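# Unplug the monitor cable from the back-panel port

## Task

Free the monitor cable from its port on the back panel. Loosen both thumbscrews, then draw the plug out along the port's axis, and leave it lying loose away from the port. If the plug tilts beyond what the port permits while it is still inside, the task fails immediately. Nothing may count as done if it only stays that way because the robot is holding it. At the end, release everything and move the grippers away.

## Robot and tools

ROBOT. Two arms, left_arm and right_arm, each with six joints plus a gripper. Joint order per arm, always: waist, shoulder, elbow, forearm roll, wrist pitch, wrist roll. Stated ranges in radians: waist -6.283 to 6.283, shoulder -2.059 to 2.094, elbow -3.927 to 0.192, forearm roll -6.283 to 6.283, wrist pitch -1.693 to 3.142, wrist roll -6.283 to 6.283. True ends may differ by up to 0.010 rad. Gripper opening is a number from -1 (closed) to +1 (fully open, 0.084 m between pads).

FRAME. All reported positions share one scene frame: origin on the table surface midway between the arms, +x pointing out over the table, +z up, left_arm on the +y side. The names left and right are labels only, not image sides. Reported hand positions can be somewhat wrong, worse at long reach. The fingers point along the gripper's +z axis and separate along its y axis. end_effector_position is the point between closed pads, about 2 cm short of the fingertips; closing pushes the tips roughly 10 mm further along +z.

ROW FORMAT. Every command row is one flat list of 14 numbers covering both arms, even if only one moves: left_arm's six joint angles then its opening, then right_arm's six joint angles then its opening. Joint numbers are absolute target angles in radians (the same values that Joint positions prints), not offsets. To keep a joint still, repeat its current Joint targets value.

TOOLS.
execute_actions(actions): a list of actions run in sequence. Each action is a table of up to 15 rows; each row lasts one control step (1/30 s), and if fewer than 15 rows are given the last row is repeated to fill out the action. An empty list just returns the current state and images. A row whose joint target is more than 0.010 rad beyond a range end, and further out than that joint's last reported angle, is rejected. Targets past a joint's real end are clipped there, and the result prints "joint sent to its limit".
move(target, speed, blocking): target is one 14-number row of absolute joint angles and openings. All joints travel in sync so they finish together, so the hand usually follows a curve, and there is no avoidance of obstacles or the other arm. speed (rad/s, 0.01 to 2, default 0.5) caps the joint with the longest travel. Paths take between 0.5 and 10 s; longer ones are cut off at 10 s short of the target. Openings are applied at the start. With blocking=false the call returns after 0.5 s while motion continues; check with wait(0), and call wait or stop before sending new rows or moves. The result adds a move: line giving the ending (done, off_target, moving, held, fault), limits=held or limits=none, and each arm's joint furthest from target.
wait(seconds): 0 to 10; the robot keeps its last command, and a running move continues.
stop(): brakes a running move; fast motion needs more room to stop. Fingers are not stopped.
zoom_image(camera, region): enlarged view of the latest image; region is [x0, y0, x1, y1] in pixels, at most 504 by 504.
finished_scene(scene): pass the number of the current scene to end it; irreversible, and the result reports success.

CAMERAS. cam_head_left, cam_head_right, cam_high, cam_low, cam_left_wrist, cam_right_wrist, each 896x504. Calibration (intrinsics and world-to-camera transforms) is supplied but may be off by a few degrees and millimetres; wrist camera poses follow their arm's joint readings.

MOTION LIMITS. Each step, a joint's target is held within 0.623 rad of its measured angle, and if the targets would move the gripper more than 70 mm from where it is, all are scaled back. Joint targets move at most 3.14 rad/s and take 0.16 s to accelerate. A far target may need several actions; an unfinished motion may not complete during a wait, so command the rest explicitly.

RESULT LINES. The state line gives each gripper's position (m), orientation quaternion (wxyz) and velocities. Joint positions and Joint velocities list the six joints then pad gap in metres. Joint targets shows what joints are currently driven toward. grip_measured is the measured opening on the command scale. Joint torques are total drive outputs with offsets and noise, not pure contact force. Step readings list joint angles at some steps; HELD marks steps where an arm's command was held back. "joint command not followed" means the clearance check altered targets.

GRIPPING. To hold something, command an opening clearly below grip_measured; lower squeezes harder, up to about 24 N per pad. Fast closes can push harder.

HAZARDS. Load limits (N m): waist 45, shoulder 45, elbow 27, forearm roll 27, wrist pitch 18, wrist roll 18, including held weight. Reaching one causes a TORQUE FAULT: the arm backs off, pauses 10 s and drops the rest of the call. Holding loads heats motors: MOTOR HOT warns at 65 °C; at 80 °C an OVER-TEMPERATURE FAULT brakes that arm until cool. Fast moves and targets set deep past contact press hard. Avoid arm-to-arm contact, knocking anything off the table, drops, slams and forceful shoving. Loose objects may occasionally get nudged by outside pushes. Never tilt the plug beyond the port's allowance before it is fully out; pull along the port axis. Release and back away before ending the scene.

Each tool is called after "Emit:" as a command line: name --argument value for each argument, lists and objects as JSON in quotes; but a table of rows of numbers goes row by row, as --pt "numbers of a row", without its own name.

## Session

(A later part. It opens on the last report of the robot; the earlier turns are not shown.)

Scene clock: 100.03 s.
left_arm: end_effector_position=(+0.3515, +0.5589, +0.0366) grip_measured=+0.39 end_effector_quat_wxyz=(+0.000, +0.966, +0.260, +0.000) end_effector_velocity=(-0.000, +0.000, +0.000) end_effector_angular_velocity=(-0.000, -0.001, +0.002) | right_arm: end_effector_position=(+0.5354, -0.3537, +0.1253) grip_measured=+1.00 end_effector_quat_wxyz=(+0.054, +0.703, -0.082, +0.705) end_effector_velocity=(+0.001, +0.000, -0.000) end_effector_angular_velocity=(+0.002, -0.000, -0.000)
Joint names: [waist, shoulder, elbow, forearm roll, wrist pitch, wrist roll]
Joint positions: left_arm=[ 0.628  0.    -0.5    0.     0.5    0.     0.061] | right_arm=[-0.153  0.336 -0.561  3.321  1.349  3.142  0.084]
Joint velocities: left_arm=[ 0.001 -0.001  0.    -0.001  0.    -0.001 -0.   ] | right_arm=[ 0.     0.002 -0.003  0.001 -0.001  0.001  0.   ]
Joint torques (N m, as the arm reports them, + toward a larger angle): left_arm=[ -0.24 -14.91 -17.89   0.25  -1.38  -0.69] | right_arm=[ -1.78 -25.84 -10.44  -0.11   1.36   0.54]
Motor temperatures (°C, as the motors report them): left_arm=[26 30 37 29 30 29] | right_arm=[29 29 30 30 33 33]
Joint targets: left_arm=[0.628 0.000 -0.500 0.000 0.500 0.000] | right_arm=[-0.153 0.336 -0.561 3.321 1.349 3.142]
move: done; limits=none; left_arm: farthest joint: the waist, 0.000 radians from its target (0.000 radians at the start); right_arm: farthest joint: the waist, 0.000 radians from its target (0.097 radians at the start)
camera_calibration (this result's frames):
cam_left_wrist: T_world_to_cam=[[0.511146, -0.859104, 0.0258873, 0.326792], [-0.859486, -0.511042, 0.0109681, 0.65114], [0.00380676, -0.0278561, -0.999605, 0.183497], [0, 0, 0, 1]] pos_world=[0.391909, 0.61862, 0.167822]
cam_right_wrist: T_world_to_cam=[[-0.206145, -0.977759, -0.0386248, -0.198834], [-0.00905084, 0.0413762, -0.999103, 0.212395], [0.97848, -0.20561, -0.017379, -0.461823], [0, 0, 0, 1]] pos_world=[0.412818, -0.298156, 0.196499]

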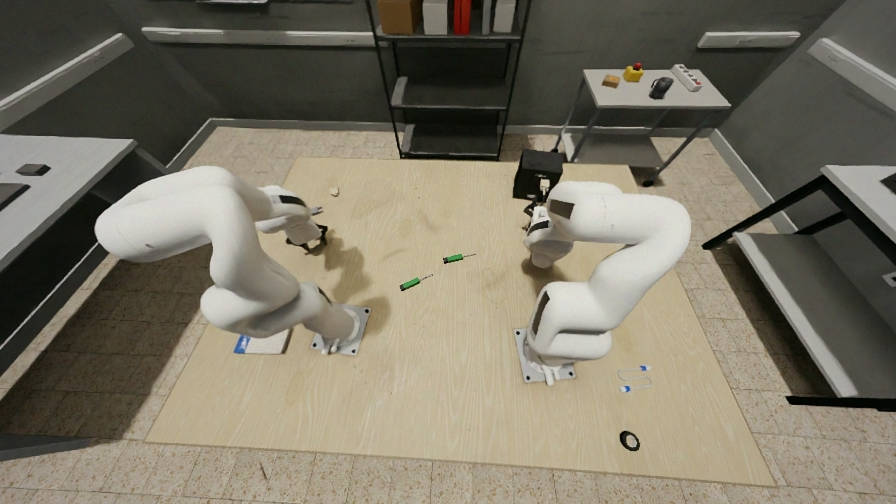

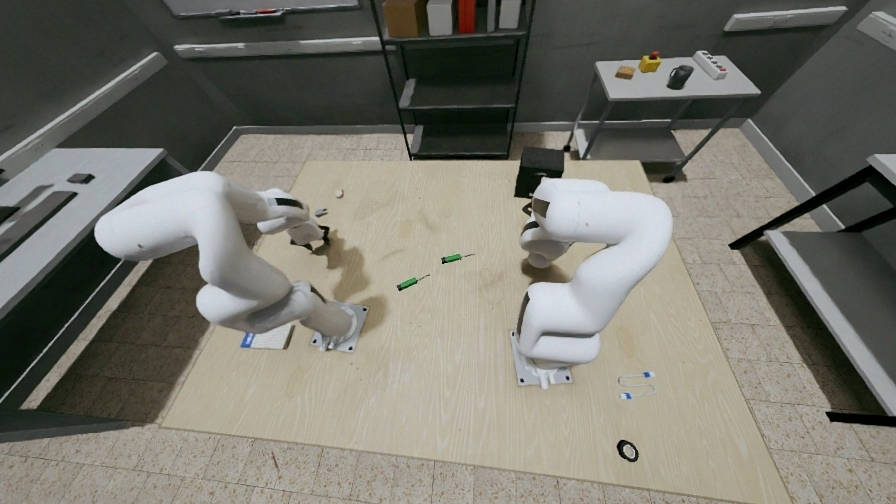

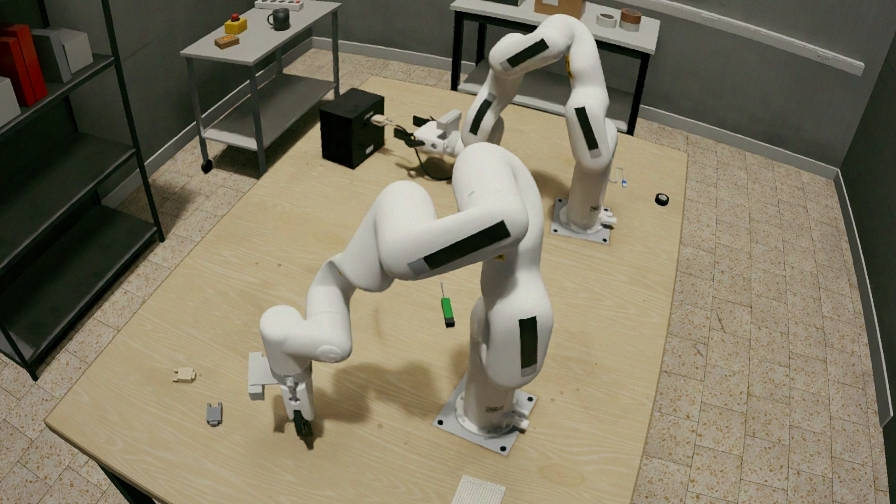

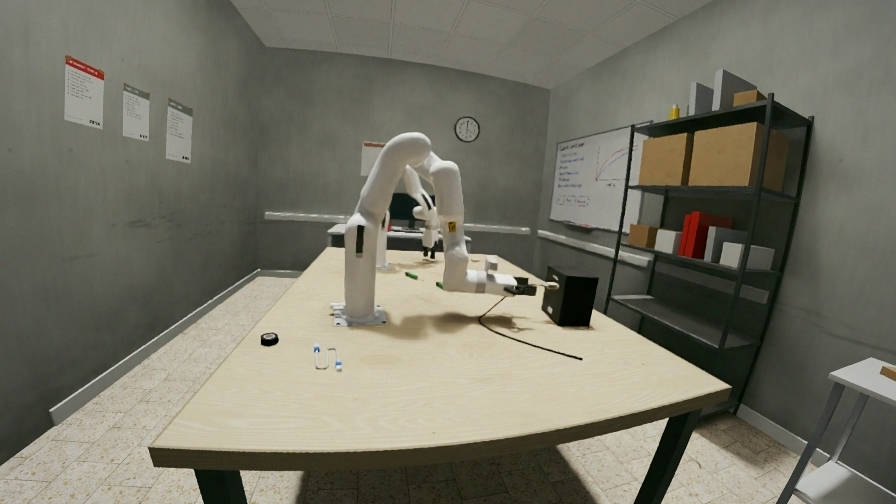

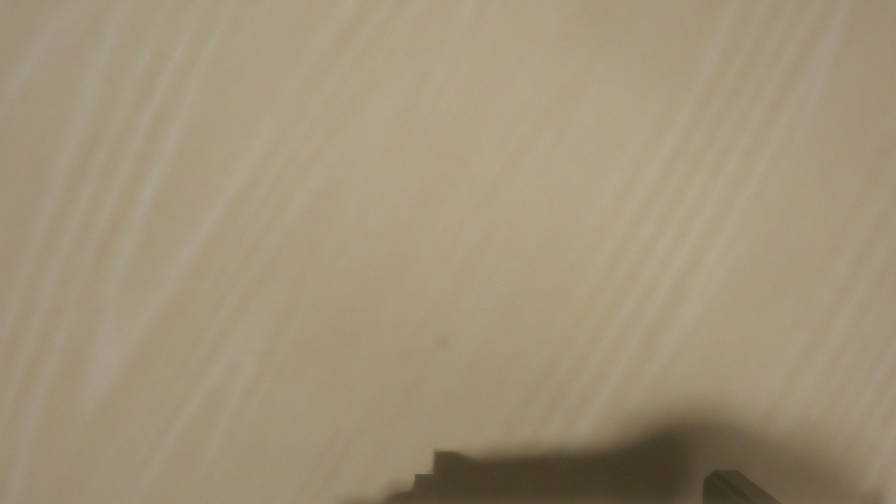

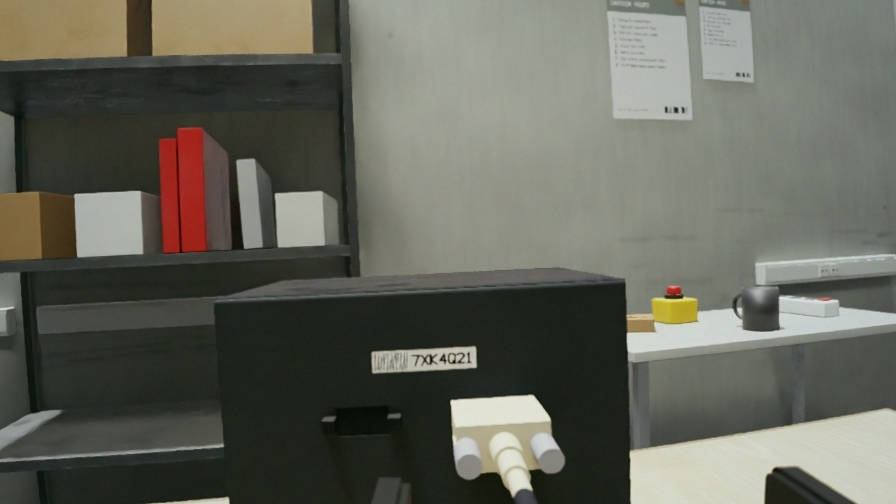

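Emit:
move --target '[0.628,0,-0.5,0,0.5,0,0.4,-0.183,0.324,-0.558,3.29,1.34,4.67,1]' --speed 0.8

Emit:
move --target '[0.628,0,-0.5,0,0.5,0,0.4,-0.183,0.324,-0.558,3.29,1.34,4.67,-0.5]'

Emit:
move --target '[0.628,0,-0.5,0,0.5,0,0.4,-0.200,0.395,-0.697,3.276,1.273,4.67,-0.5]' --speed 0.15

Emit:
zoom_image --camera "cam_high" --region '[330,80,470,160]'

Emit:
zoom_image --camera "cam_low" --region '[490,250,610,320]'

Scene clock: 154.37 s.
left_arm: end_effector_position=(+0.3515, +0.5589, +0.0366) grip_measured=+0.39 end_effector_quat_wxyz=(+0.000, +0.966, +0.260, +0.000) end_effector_velocity=(+0.000, +0.000, +0.001) end_effector_angular_velocity=(+0.001, -0.001, +0.000) | right_arm: end_effector_position=(+0.5351, -0.3629, +0.1287) grip_measured=+1.00 end_effector_quat_wxyz=(+0.448, -0.452, +0.543, -0.547) end_effector_velocity=(-0.000, -0.000, +0.000) end_effector_angular_velocity=(+0.002, -0.000, -0.001)
Joint names: [waist, shoulder, elbow, forearm roll, wrist pitch, wrist roll]
Joint positions: left_arm=[ 0.628 -0.    -0.5   -0.     0.5    0.     0.061] | right_arm=[-0.183  0.324 -0.558  3.29   1.34   4.67   0.084]
Joint velocities: left_arm=[ 0.001 -0.001 -0.001  0.001  0.    -0.     0.   ] | right_arm=[-0.001 -0.    -0.    -0.    -0.     0.002 -0.   ]
Joint torques (N m, as the arm reports them, + toward a larger angle): left_arm=[  0.17 -14.61 -18.4    0.02  -1.18  -0.81] | right_arm=[ -2.29 -25.57 -10.54  -0.18   1.6    0.34]
Motor temperatures (°C, as the motors report them): left_arm=[26 30 37 29 30 29] | right_arm=[29 29 30 30 33 33]
Joint targets: left_arm=[0.628 0.000 -0.500 0.000 0.500 0.000] | right_arm=[-0.183 0.324 -0.558 3.290 1.340 4.670]
move: done; limits=none; left_arm: farthest joint: the waist, 0.000 radians from its target (0.000 radians at the start); right_arm: farthest joint: the waist, 0.000 radians from its target (0.030 radians at the start)
camera_calibration (this result's frames):
cam_left_wrist: T_world_to_cam=[[0.511146, -0.859104, 0.0258874, 0.326792], [-0.859486, -0.511042, 0.0109681, 0.65114], [0.00380682, -0.0278561, -0.999605, 0.183497], [0, 0, 0, 1]] pos_world=[0.391909, 0.61862, 0.167823]
cam_right_wrist: T_world_to_cam=[[-0.0171598, -0.00628336, -0.999833, 0.167394], [0.173634, 0.984768, -0.00916871, 0.333318], [0.984661, -0.173762, -0.0158074, -0.45529], [0, 0, 0, 1]] pos_world=[0.393303, -0.406301, 0.163225]

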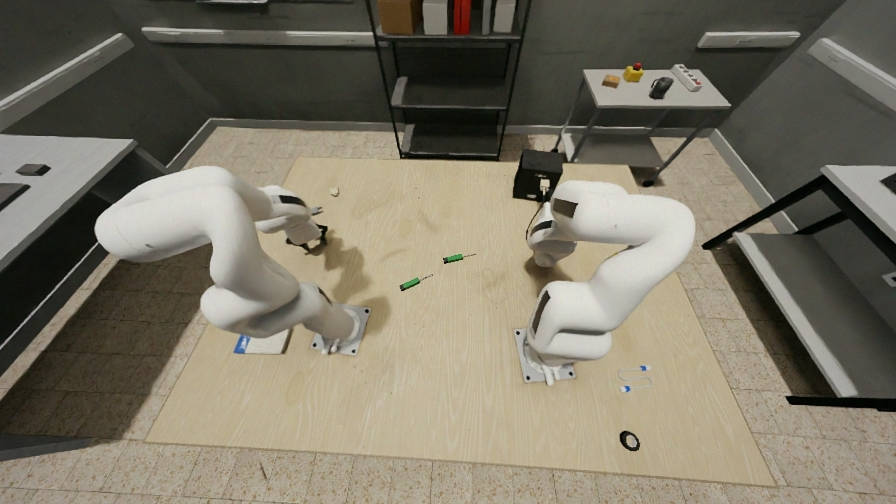

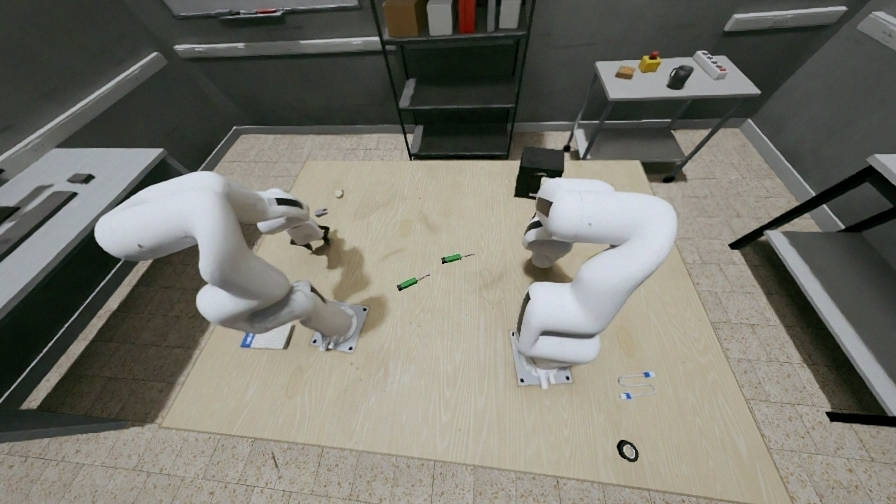

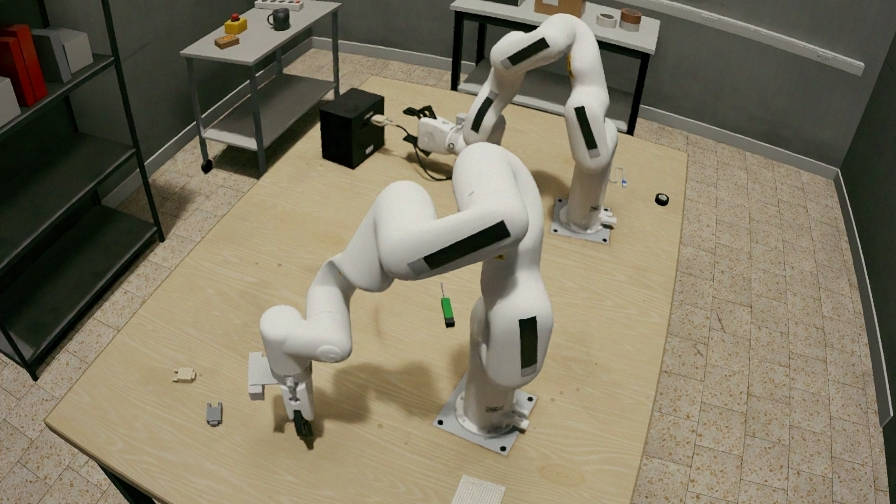

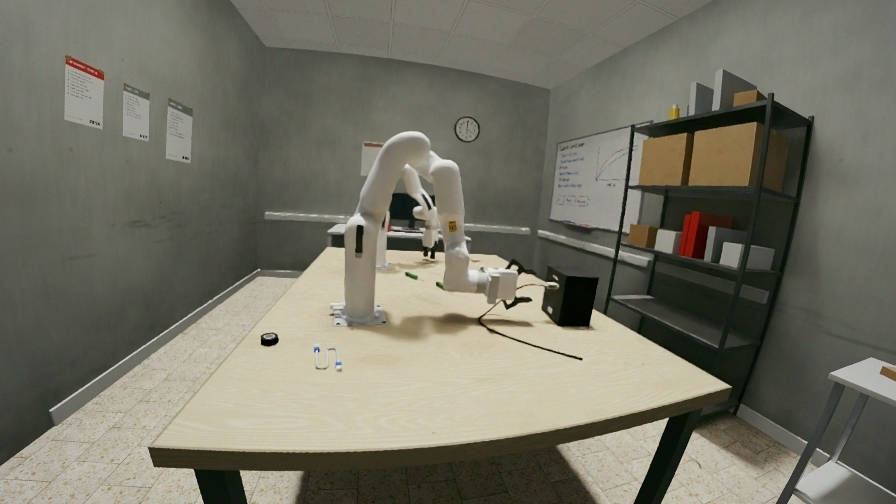

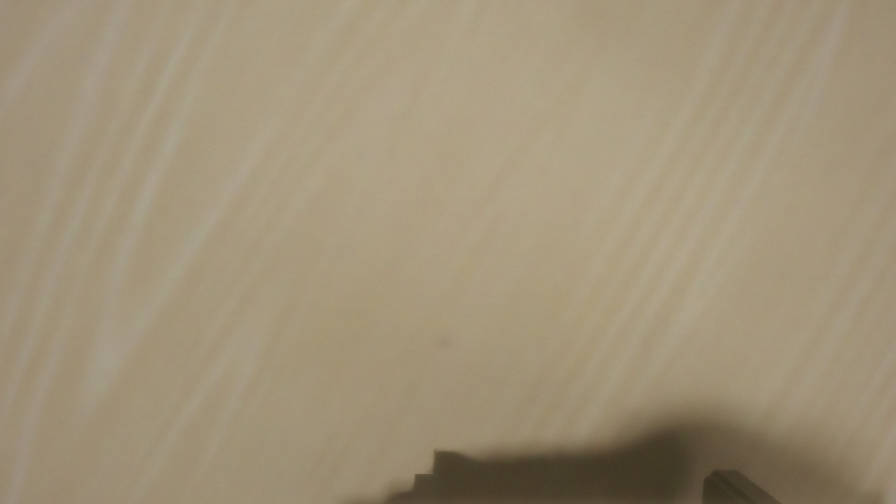

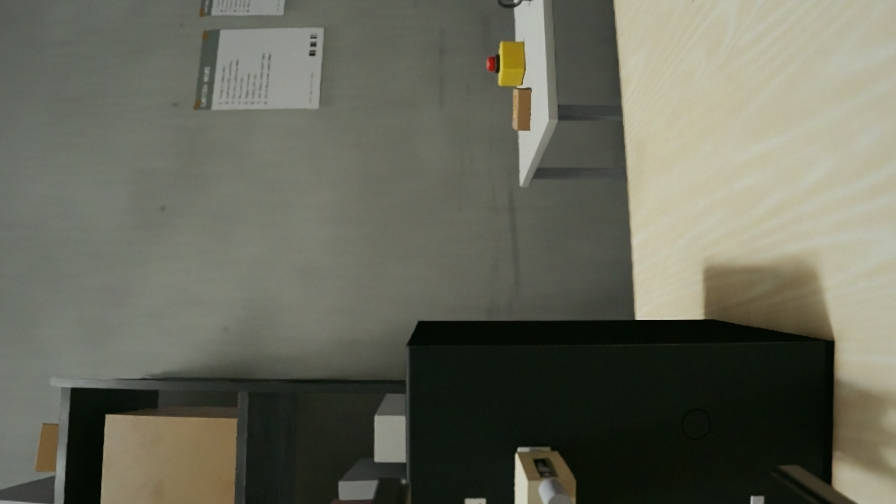

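Scene clock: 155.07 s.
left_arm: end_effector_position=(+0.3515, +0.5589, +0.0366) grip_measured=+0.39 end_effector_quat_wxyz=(+0.000, +0.966, +0.260, +0.000) end_effector_velocity=(-0.000, -0.000, -0.000) end_effector_angular_velocity=(-0.000, -0.000, -0.001) | right_arm: end_effector_position=(+0.5351, -0.3629, +0.1287) grip_measured=-0.52 end_effector_quat_wxyz=(+0.448, -0.452, +0.543, -0.547) end_effector_velocity=(+0.000, -0.000, +0.000) end_effector_angular_velocity=(+0.000, -0.000, -0.000)
Joint names: [waist, shoulder, elbow, forearm roll, wrist pitch, wrist roll]
Joint positions: left_arm=[ 0.628  0.    -0.5    0.     0.5    0.     0.061] | right_arm=[-0.183  0.324 -0.558  3.29   1.34   4.67   0.021]
Joint velocities: left_arm=[-0.    -0.     0.    -0.    -0.     0.001  0.   ] | right_arm=[-0.001 -0.001 -0.    -0.001 -0.     0.001  0.   ]
Joint torques (N m, as the arm reports them, + toward a larger angle): left_arm=[  0.79 -14.48 -18.13   0.51  -1.31  -0.7 ] | right_arm=[ -1.8  -26.03 -10.51  -0.21   1.65   0.18]
Motor temperatures (°C, as the motors report them): left_arm=[26 30 37 29 30 29] | right_arm=[29 29 30 30 33 33]
Joint targets: left_arm=[0.628 0.000 -0.500 0.000 0.500 0.000] | right_arm=[-0.183 0.324 -0.558 3.290 1.340 4.670]
move: done; limits=none; left_arm: farthest joint: the waist, 0.000 radians from its target (0.000 radians at the start); right_arm: farthest joint: the waist, 0.000 radians from its target (0.000 radians at the start)
camera_calibration (this result's frames):
cam_left_wrist: T_world_to_cam=[[0.511146, -0.859104, 0.0258874, 0.326792], [-0.859486, -0.511042, 0.0109679, 0.65114], [0.00380694, -0.027856, -0.999605, 0.183497], [0, 0, 0, 1]] pos_world=[0.391909, 0.61862, 0.167823]
cam_right_wrist: T_world_to_cam=[[-0.0171226, -0.00608818, -0.999835, 0.167446], [0.173643, 0.984768, -0.00897013, 0.333294], [0.98466, -0.173767, -0.0158046, -0.455292], [0, 0, 0, 1]] pos_world=[0.393301, -0.406313, 0.163212]

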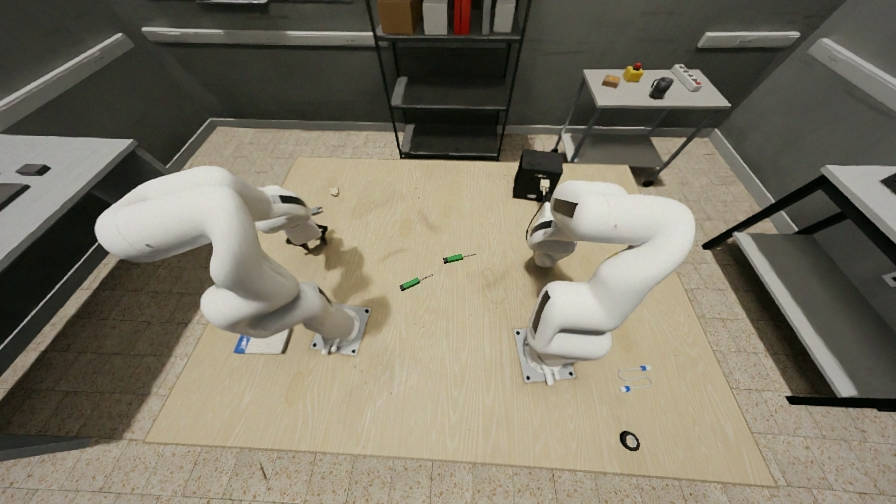

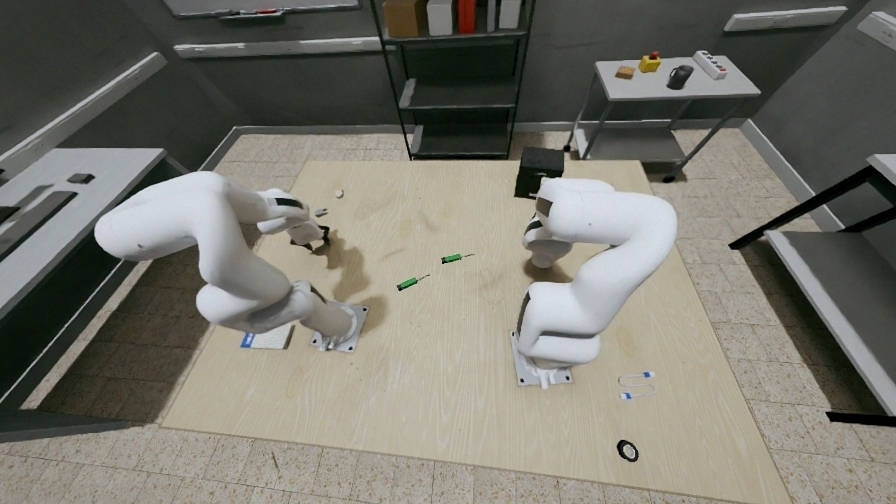

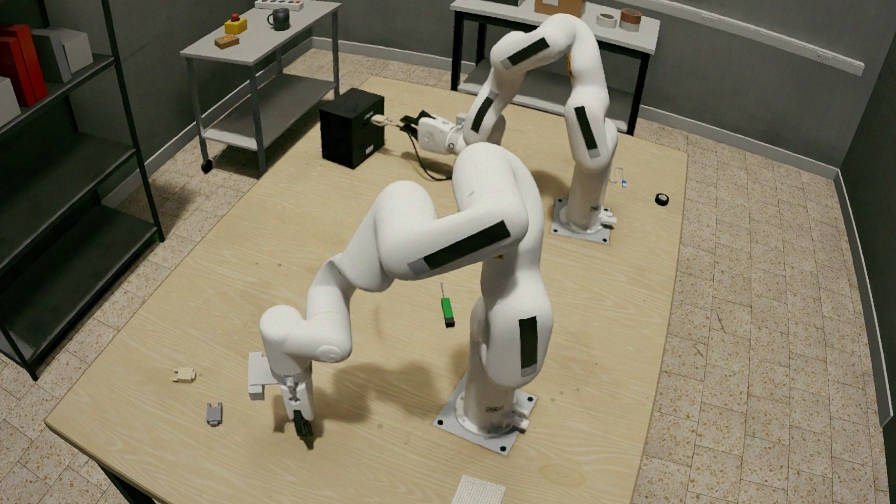

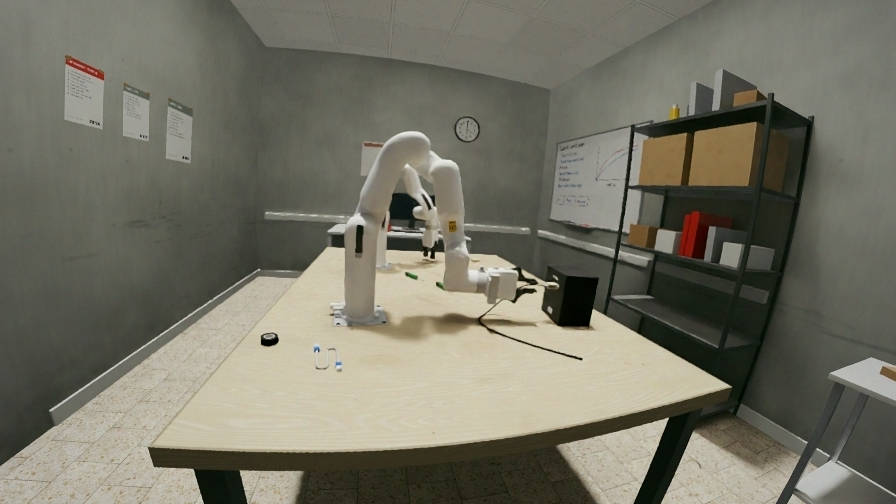

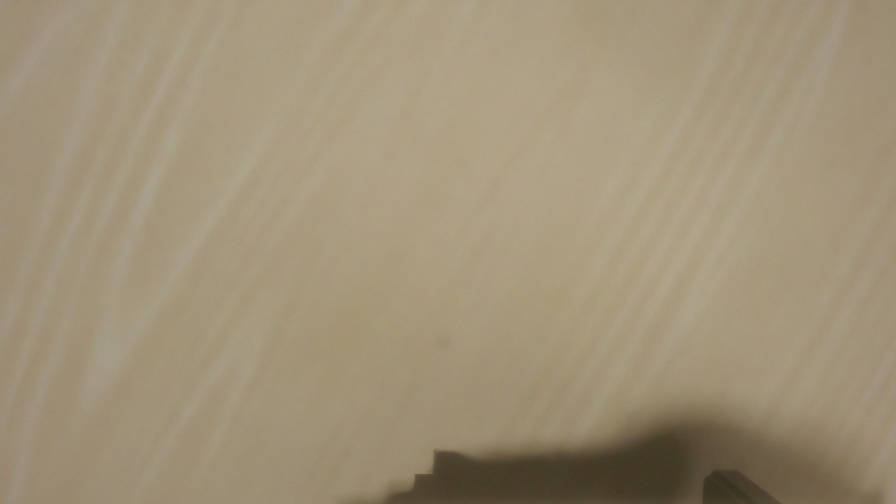

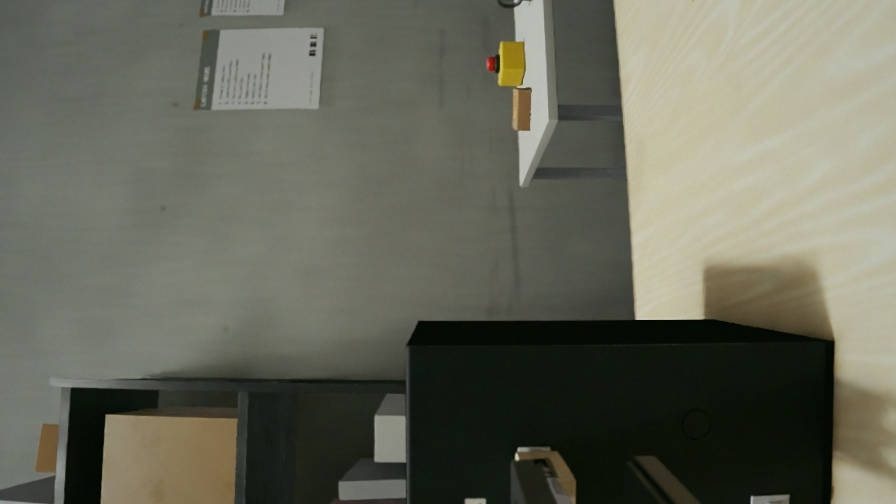

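Scene clock: 156.40 s.
left_arm: end_effector_position=(+0.3515, +0.5589, +0.0366) grip_measured=+0.39 end_effector_quat_wxyz=(+0.000, +0.966, +0.260, +0.000) end_effector_velocity=(+0.001, -0.000, +0.000) end_effector_angular_velocity=(+0.000, -0.001, -0.001) | right_arm: end_effector_position=(+0.5733, -0.3702, +0.1294) grip_measured=-0.52 end_effector_quat_wxyz=(+0.449, -0.450, +0.545, -0.547) end_effector_velocity=(+0.001, +0.000, +0.001) end_effector_angular_velocity=(-0.001, -0.002, +0.000)
Joint names: [waist, shoulder, elbow, forearm roll, wrist pitch, wrist roll]
Joint positions: left_arm=[ 0.628 -0.    -0.5    0.     0.5    0.     0.061] | right_arm=[-0.2    0.395 -0.697  3.276  1.273  4.67   0.021]
Joint velocities: left_arm=[-0.001 -0.001 -0.001 -0.     0.     0.     0.   ] | right_arm=[ 0.     0.001 -0.003 -0.    -0.001 -0.001 -0.   ]
Joint torques (N m, as the arm reports them, + toward a larger angle): left_arm=[  0.41 -13.72 -18.23   0.51  -1.63  -0.49] | right_arm=[ -1.42 -28.61 -11.96  -0.42   1.56   0.59]
Motor temperatures (°C, as the motors report them): left_arm=[26 30 37 29 30 29] | right_arm=[29 29 30 30 33 33]
Joint targets: left_arm=[0.628 0.000 -0.500 0.000 0.500 0.000] | right_arm=[-0.200 0.395 -0.697 3.276 1.273 4.670]
move: done; limits=none; left_arm: farthest joint: the waist, 0.000 radians from its target (0.000 radians at the start); right_arm: farthest joint: the waist, 0.000 radians from its target (0.017 radians at the start)
camera_calibration (this result's frames):
cam_left_wrist: T_world_to_cam=[[0.511146, -0.859104, 0.0258874, 0.326792], [-0.859486, -0.511042, 0.0109681, 0.65114], [0.00380684, -0.0278561, -0.999605, 0.183497], [0, 0, 0, 1]] pos_world=[0.391909, 0.61862, 0.167823]
cam_right_wrist: T_world_to_cam=[[-0.0153793, -0.000755134, -0.999881, 0.169789], [0.174667, 0.984622, -0.0034302, 0.332503], [0.984507, -0.174699, -0.0150109, -0.494568], [0, 0, 0, 1]] pos_world=[0.43144, -0.413662, 0.163486]

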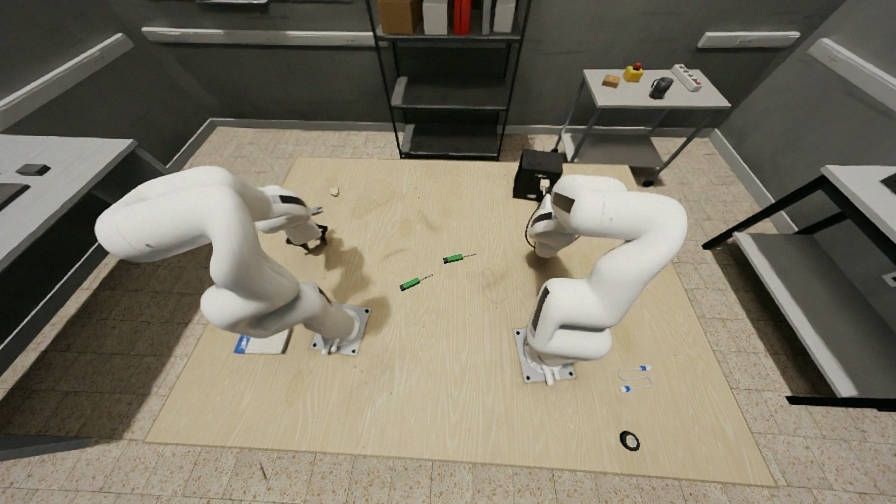

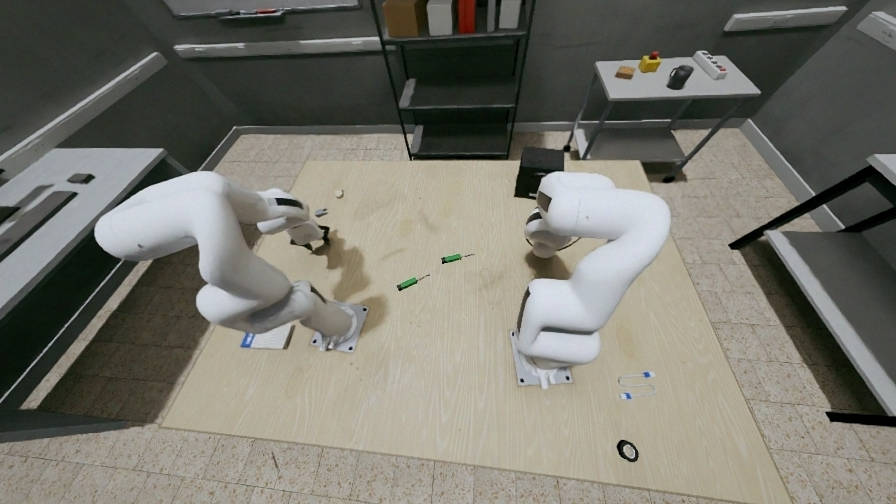

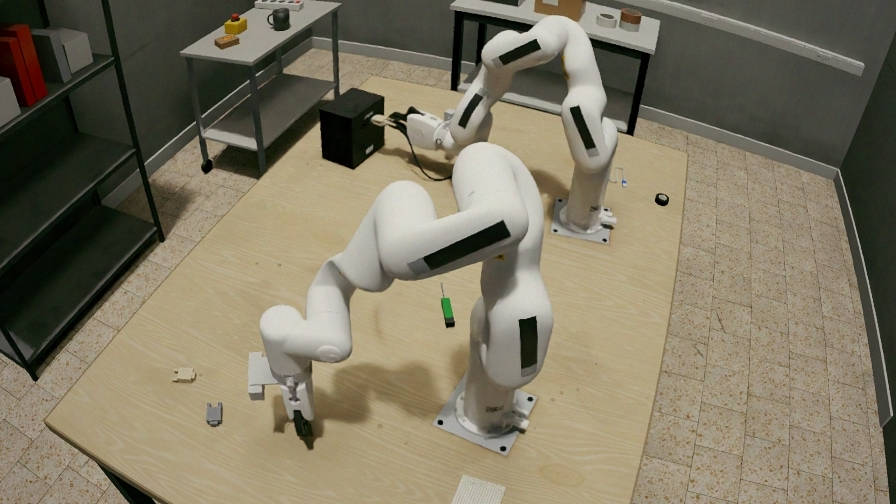

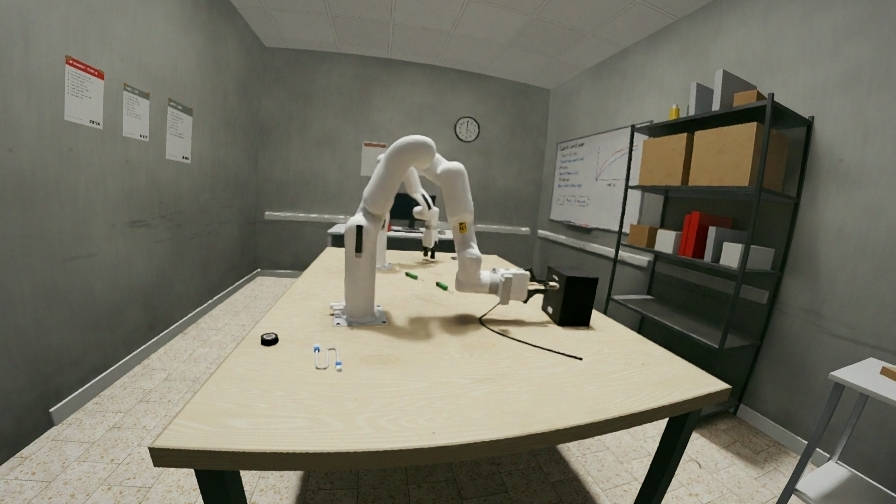

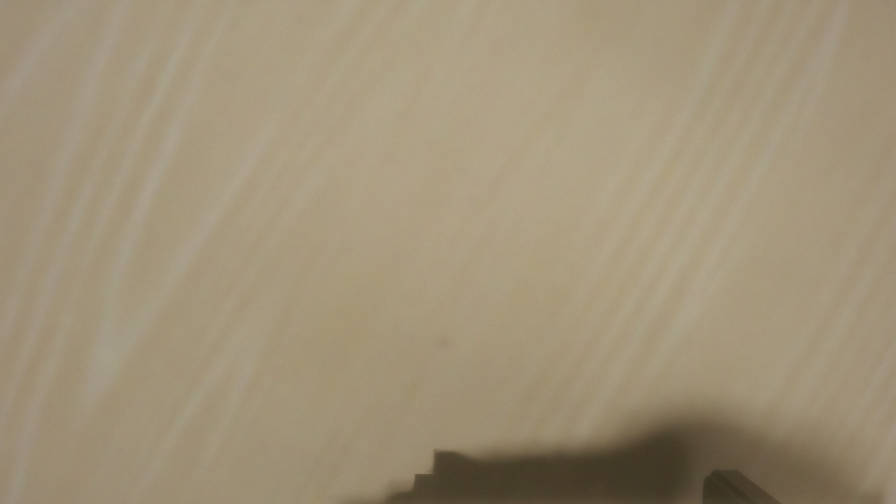

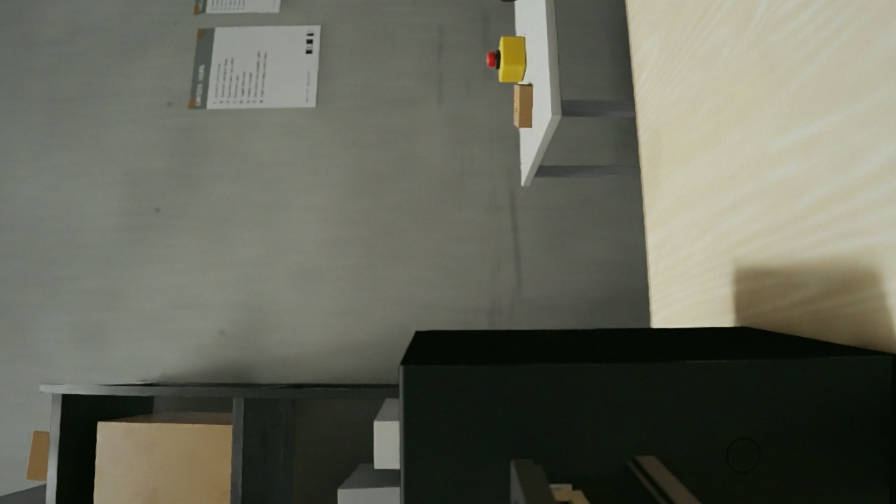

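Region (330, 80, 470, 160) of cam_high's 896x504 image, scaled by 3.600, with more detail than that image has; it fills the top 288 rows of this view, and the rest is white.

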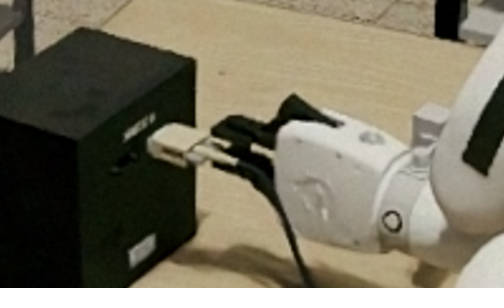

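Region (490, 250, 610, 320) of cam_low's 896x504 image, scaled by 4.200, with more detail than that image has; it fills the top 294 rows of this view, and the rest is white.

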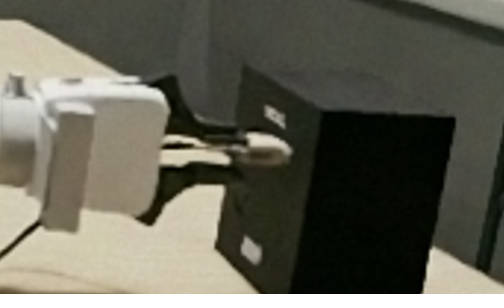

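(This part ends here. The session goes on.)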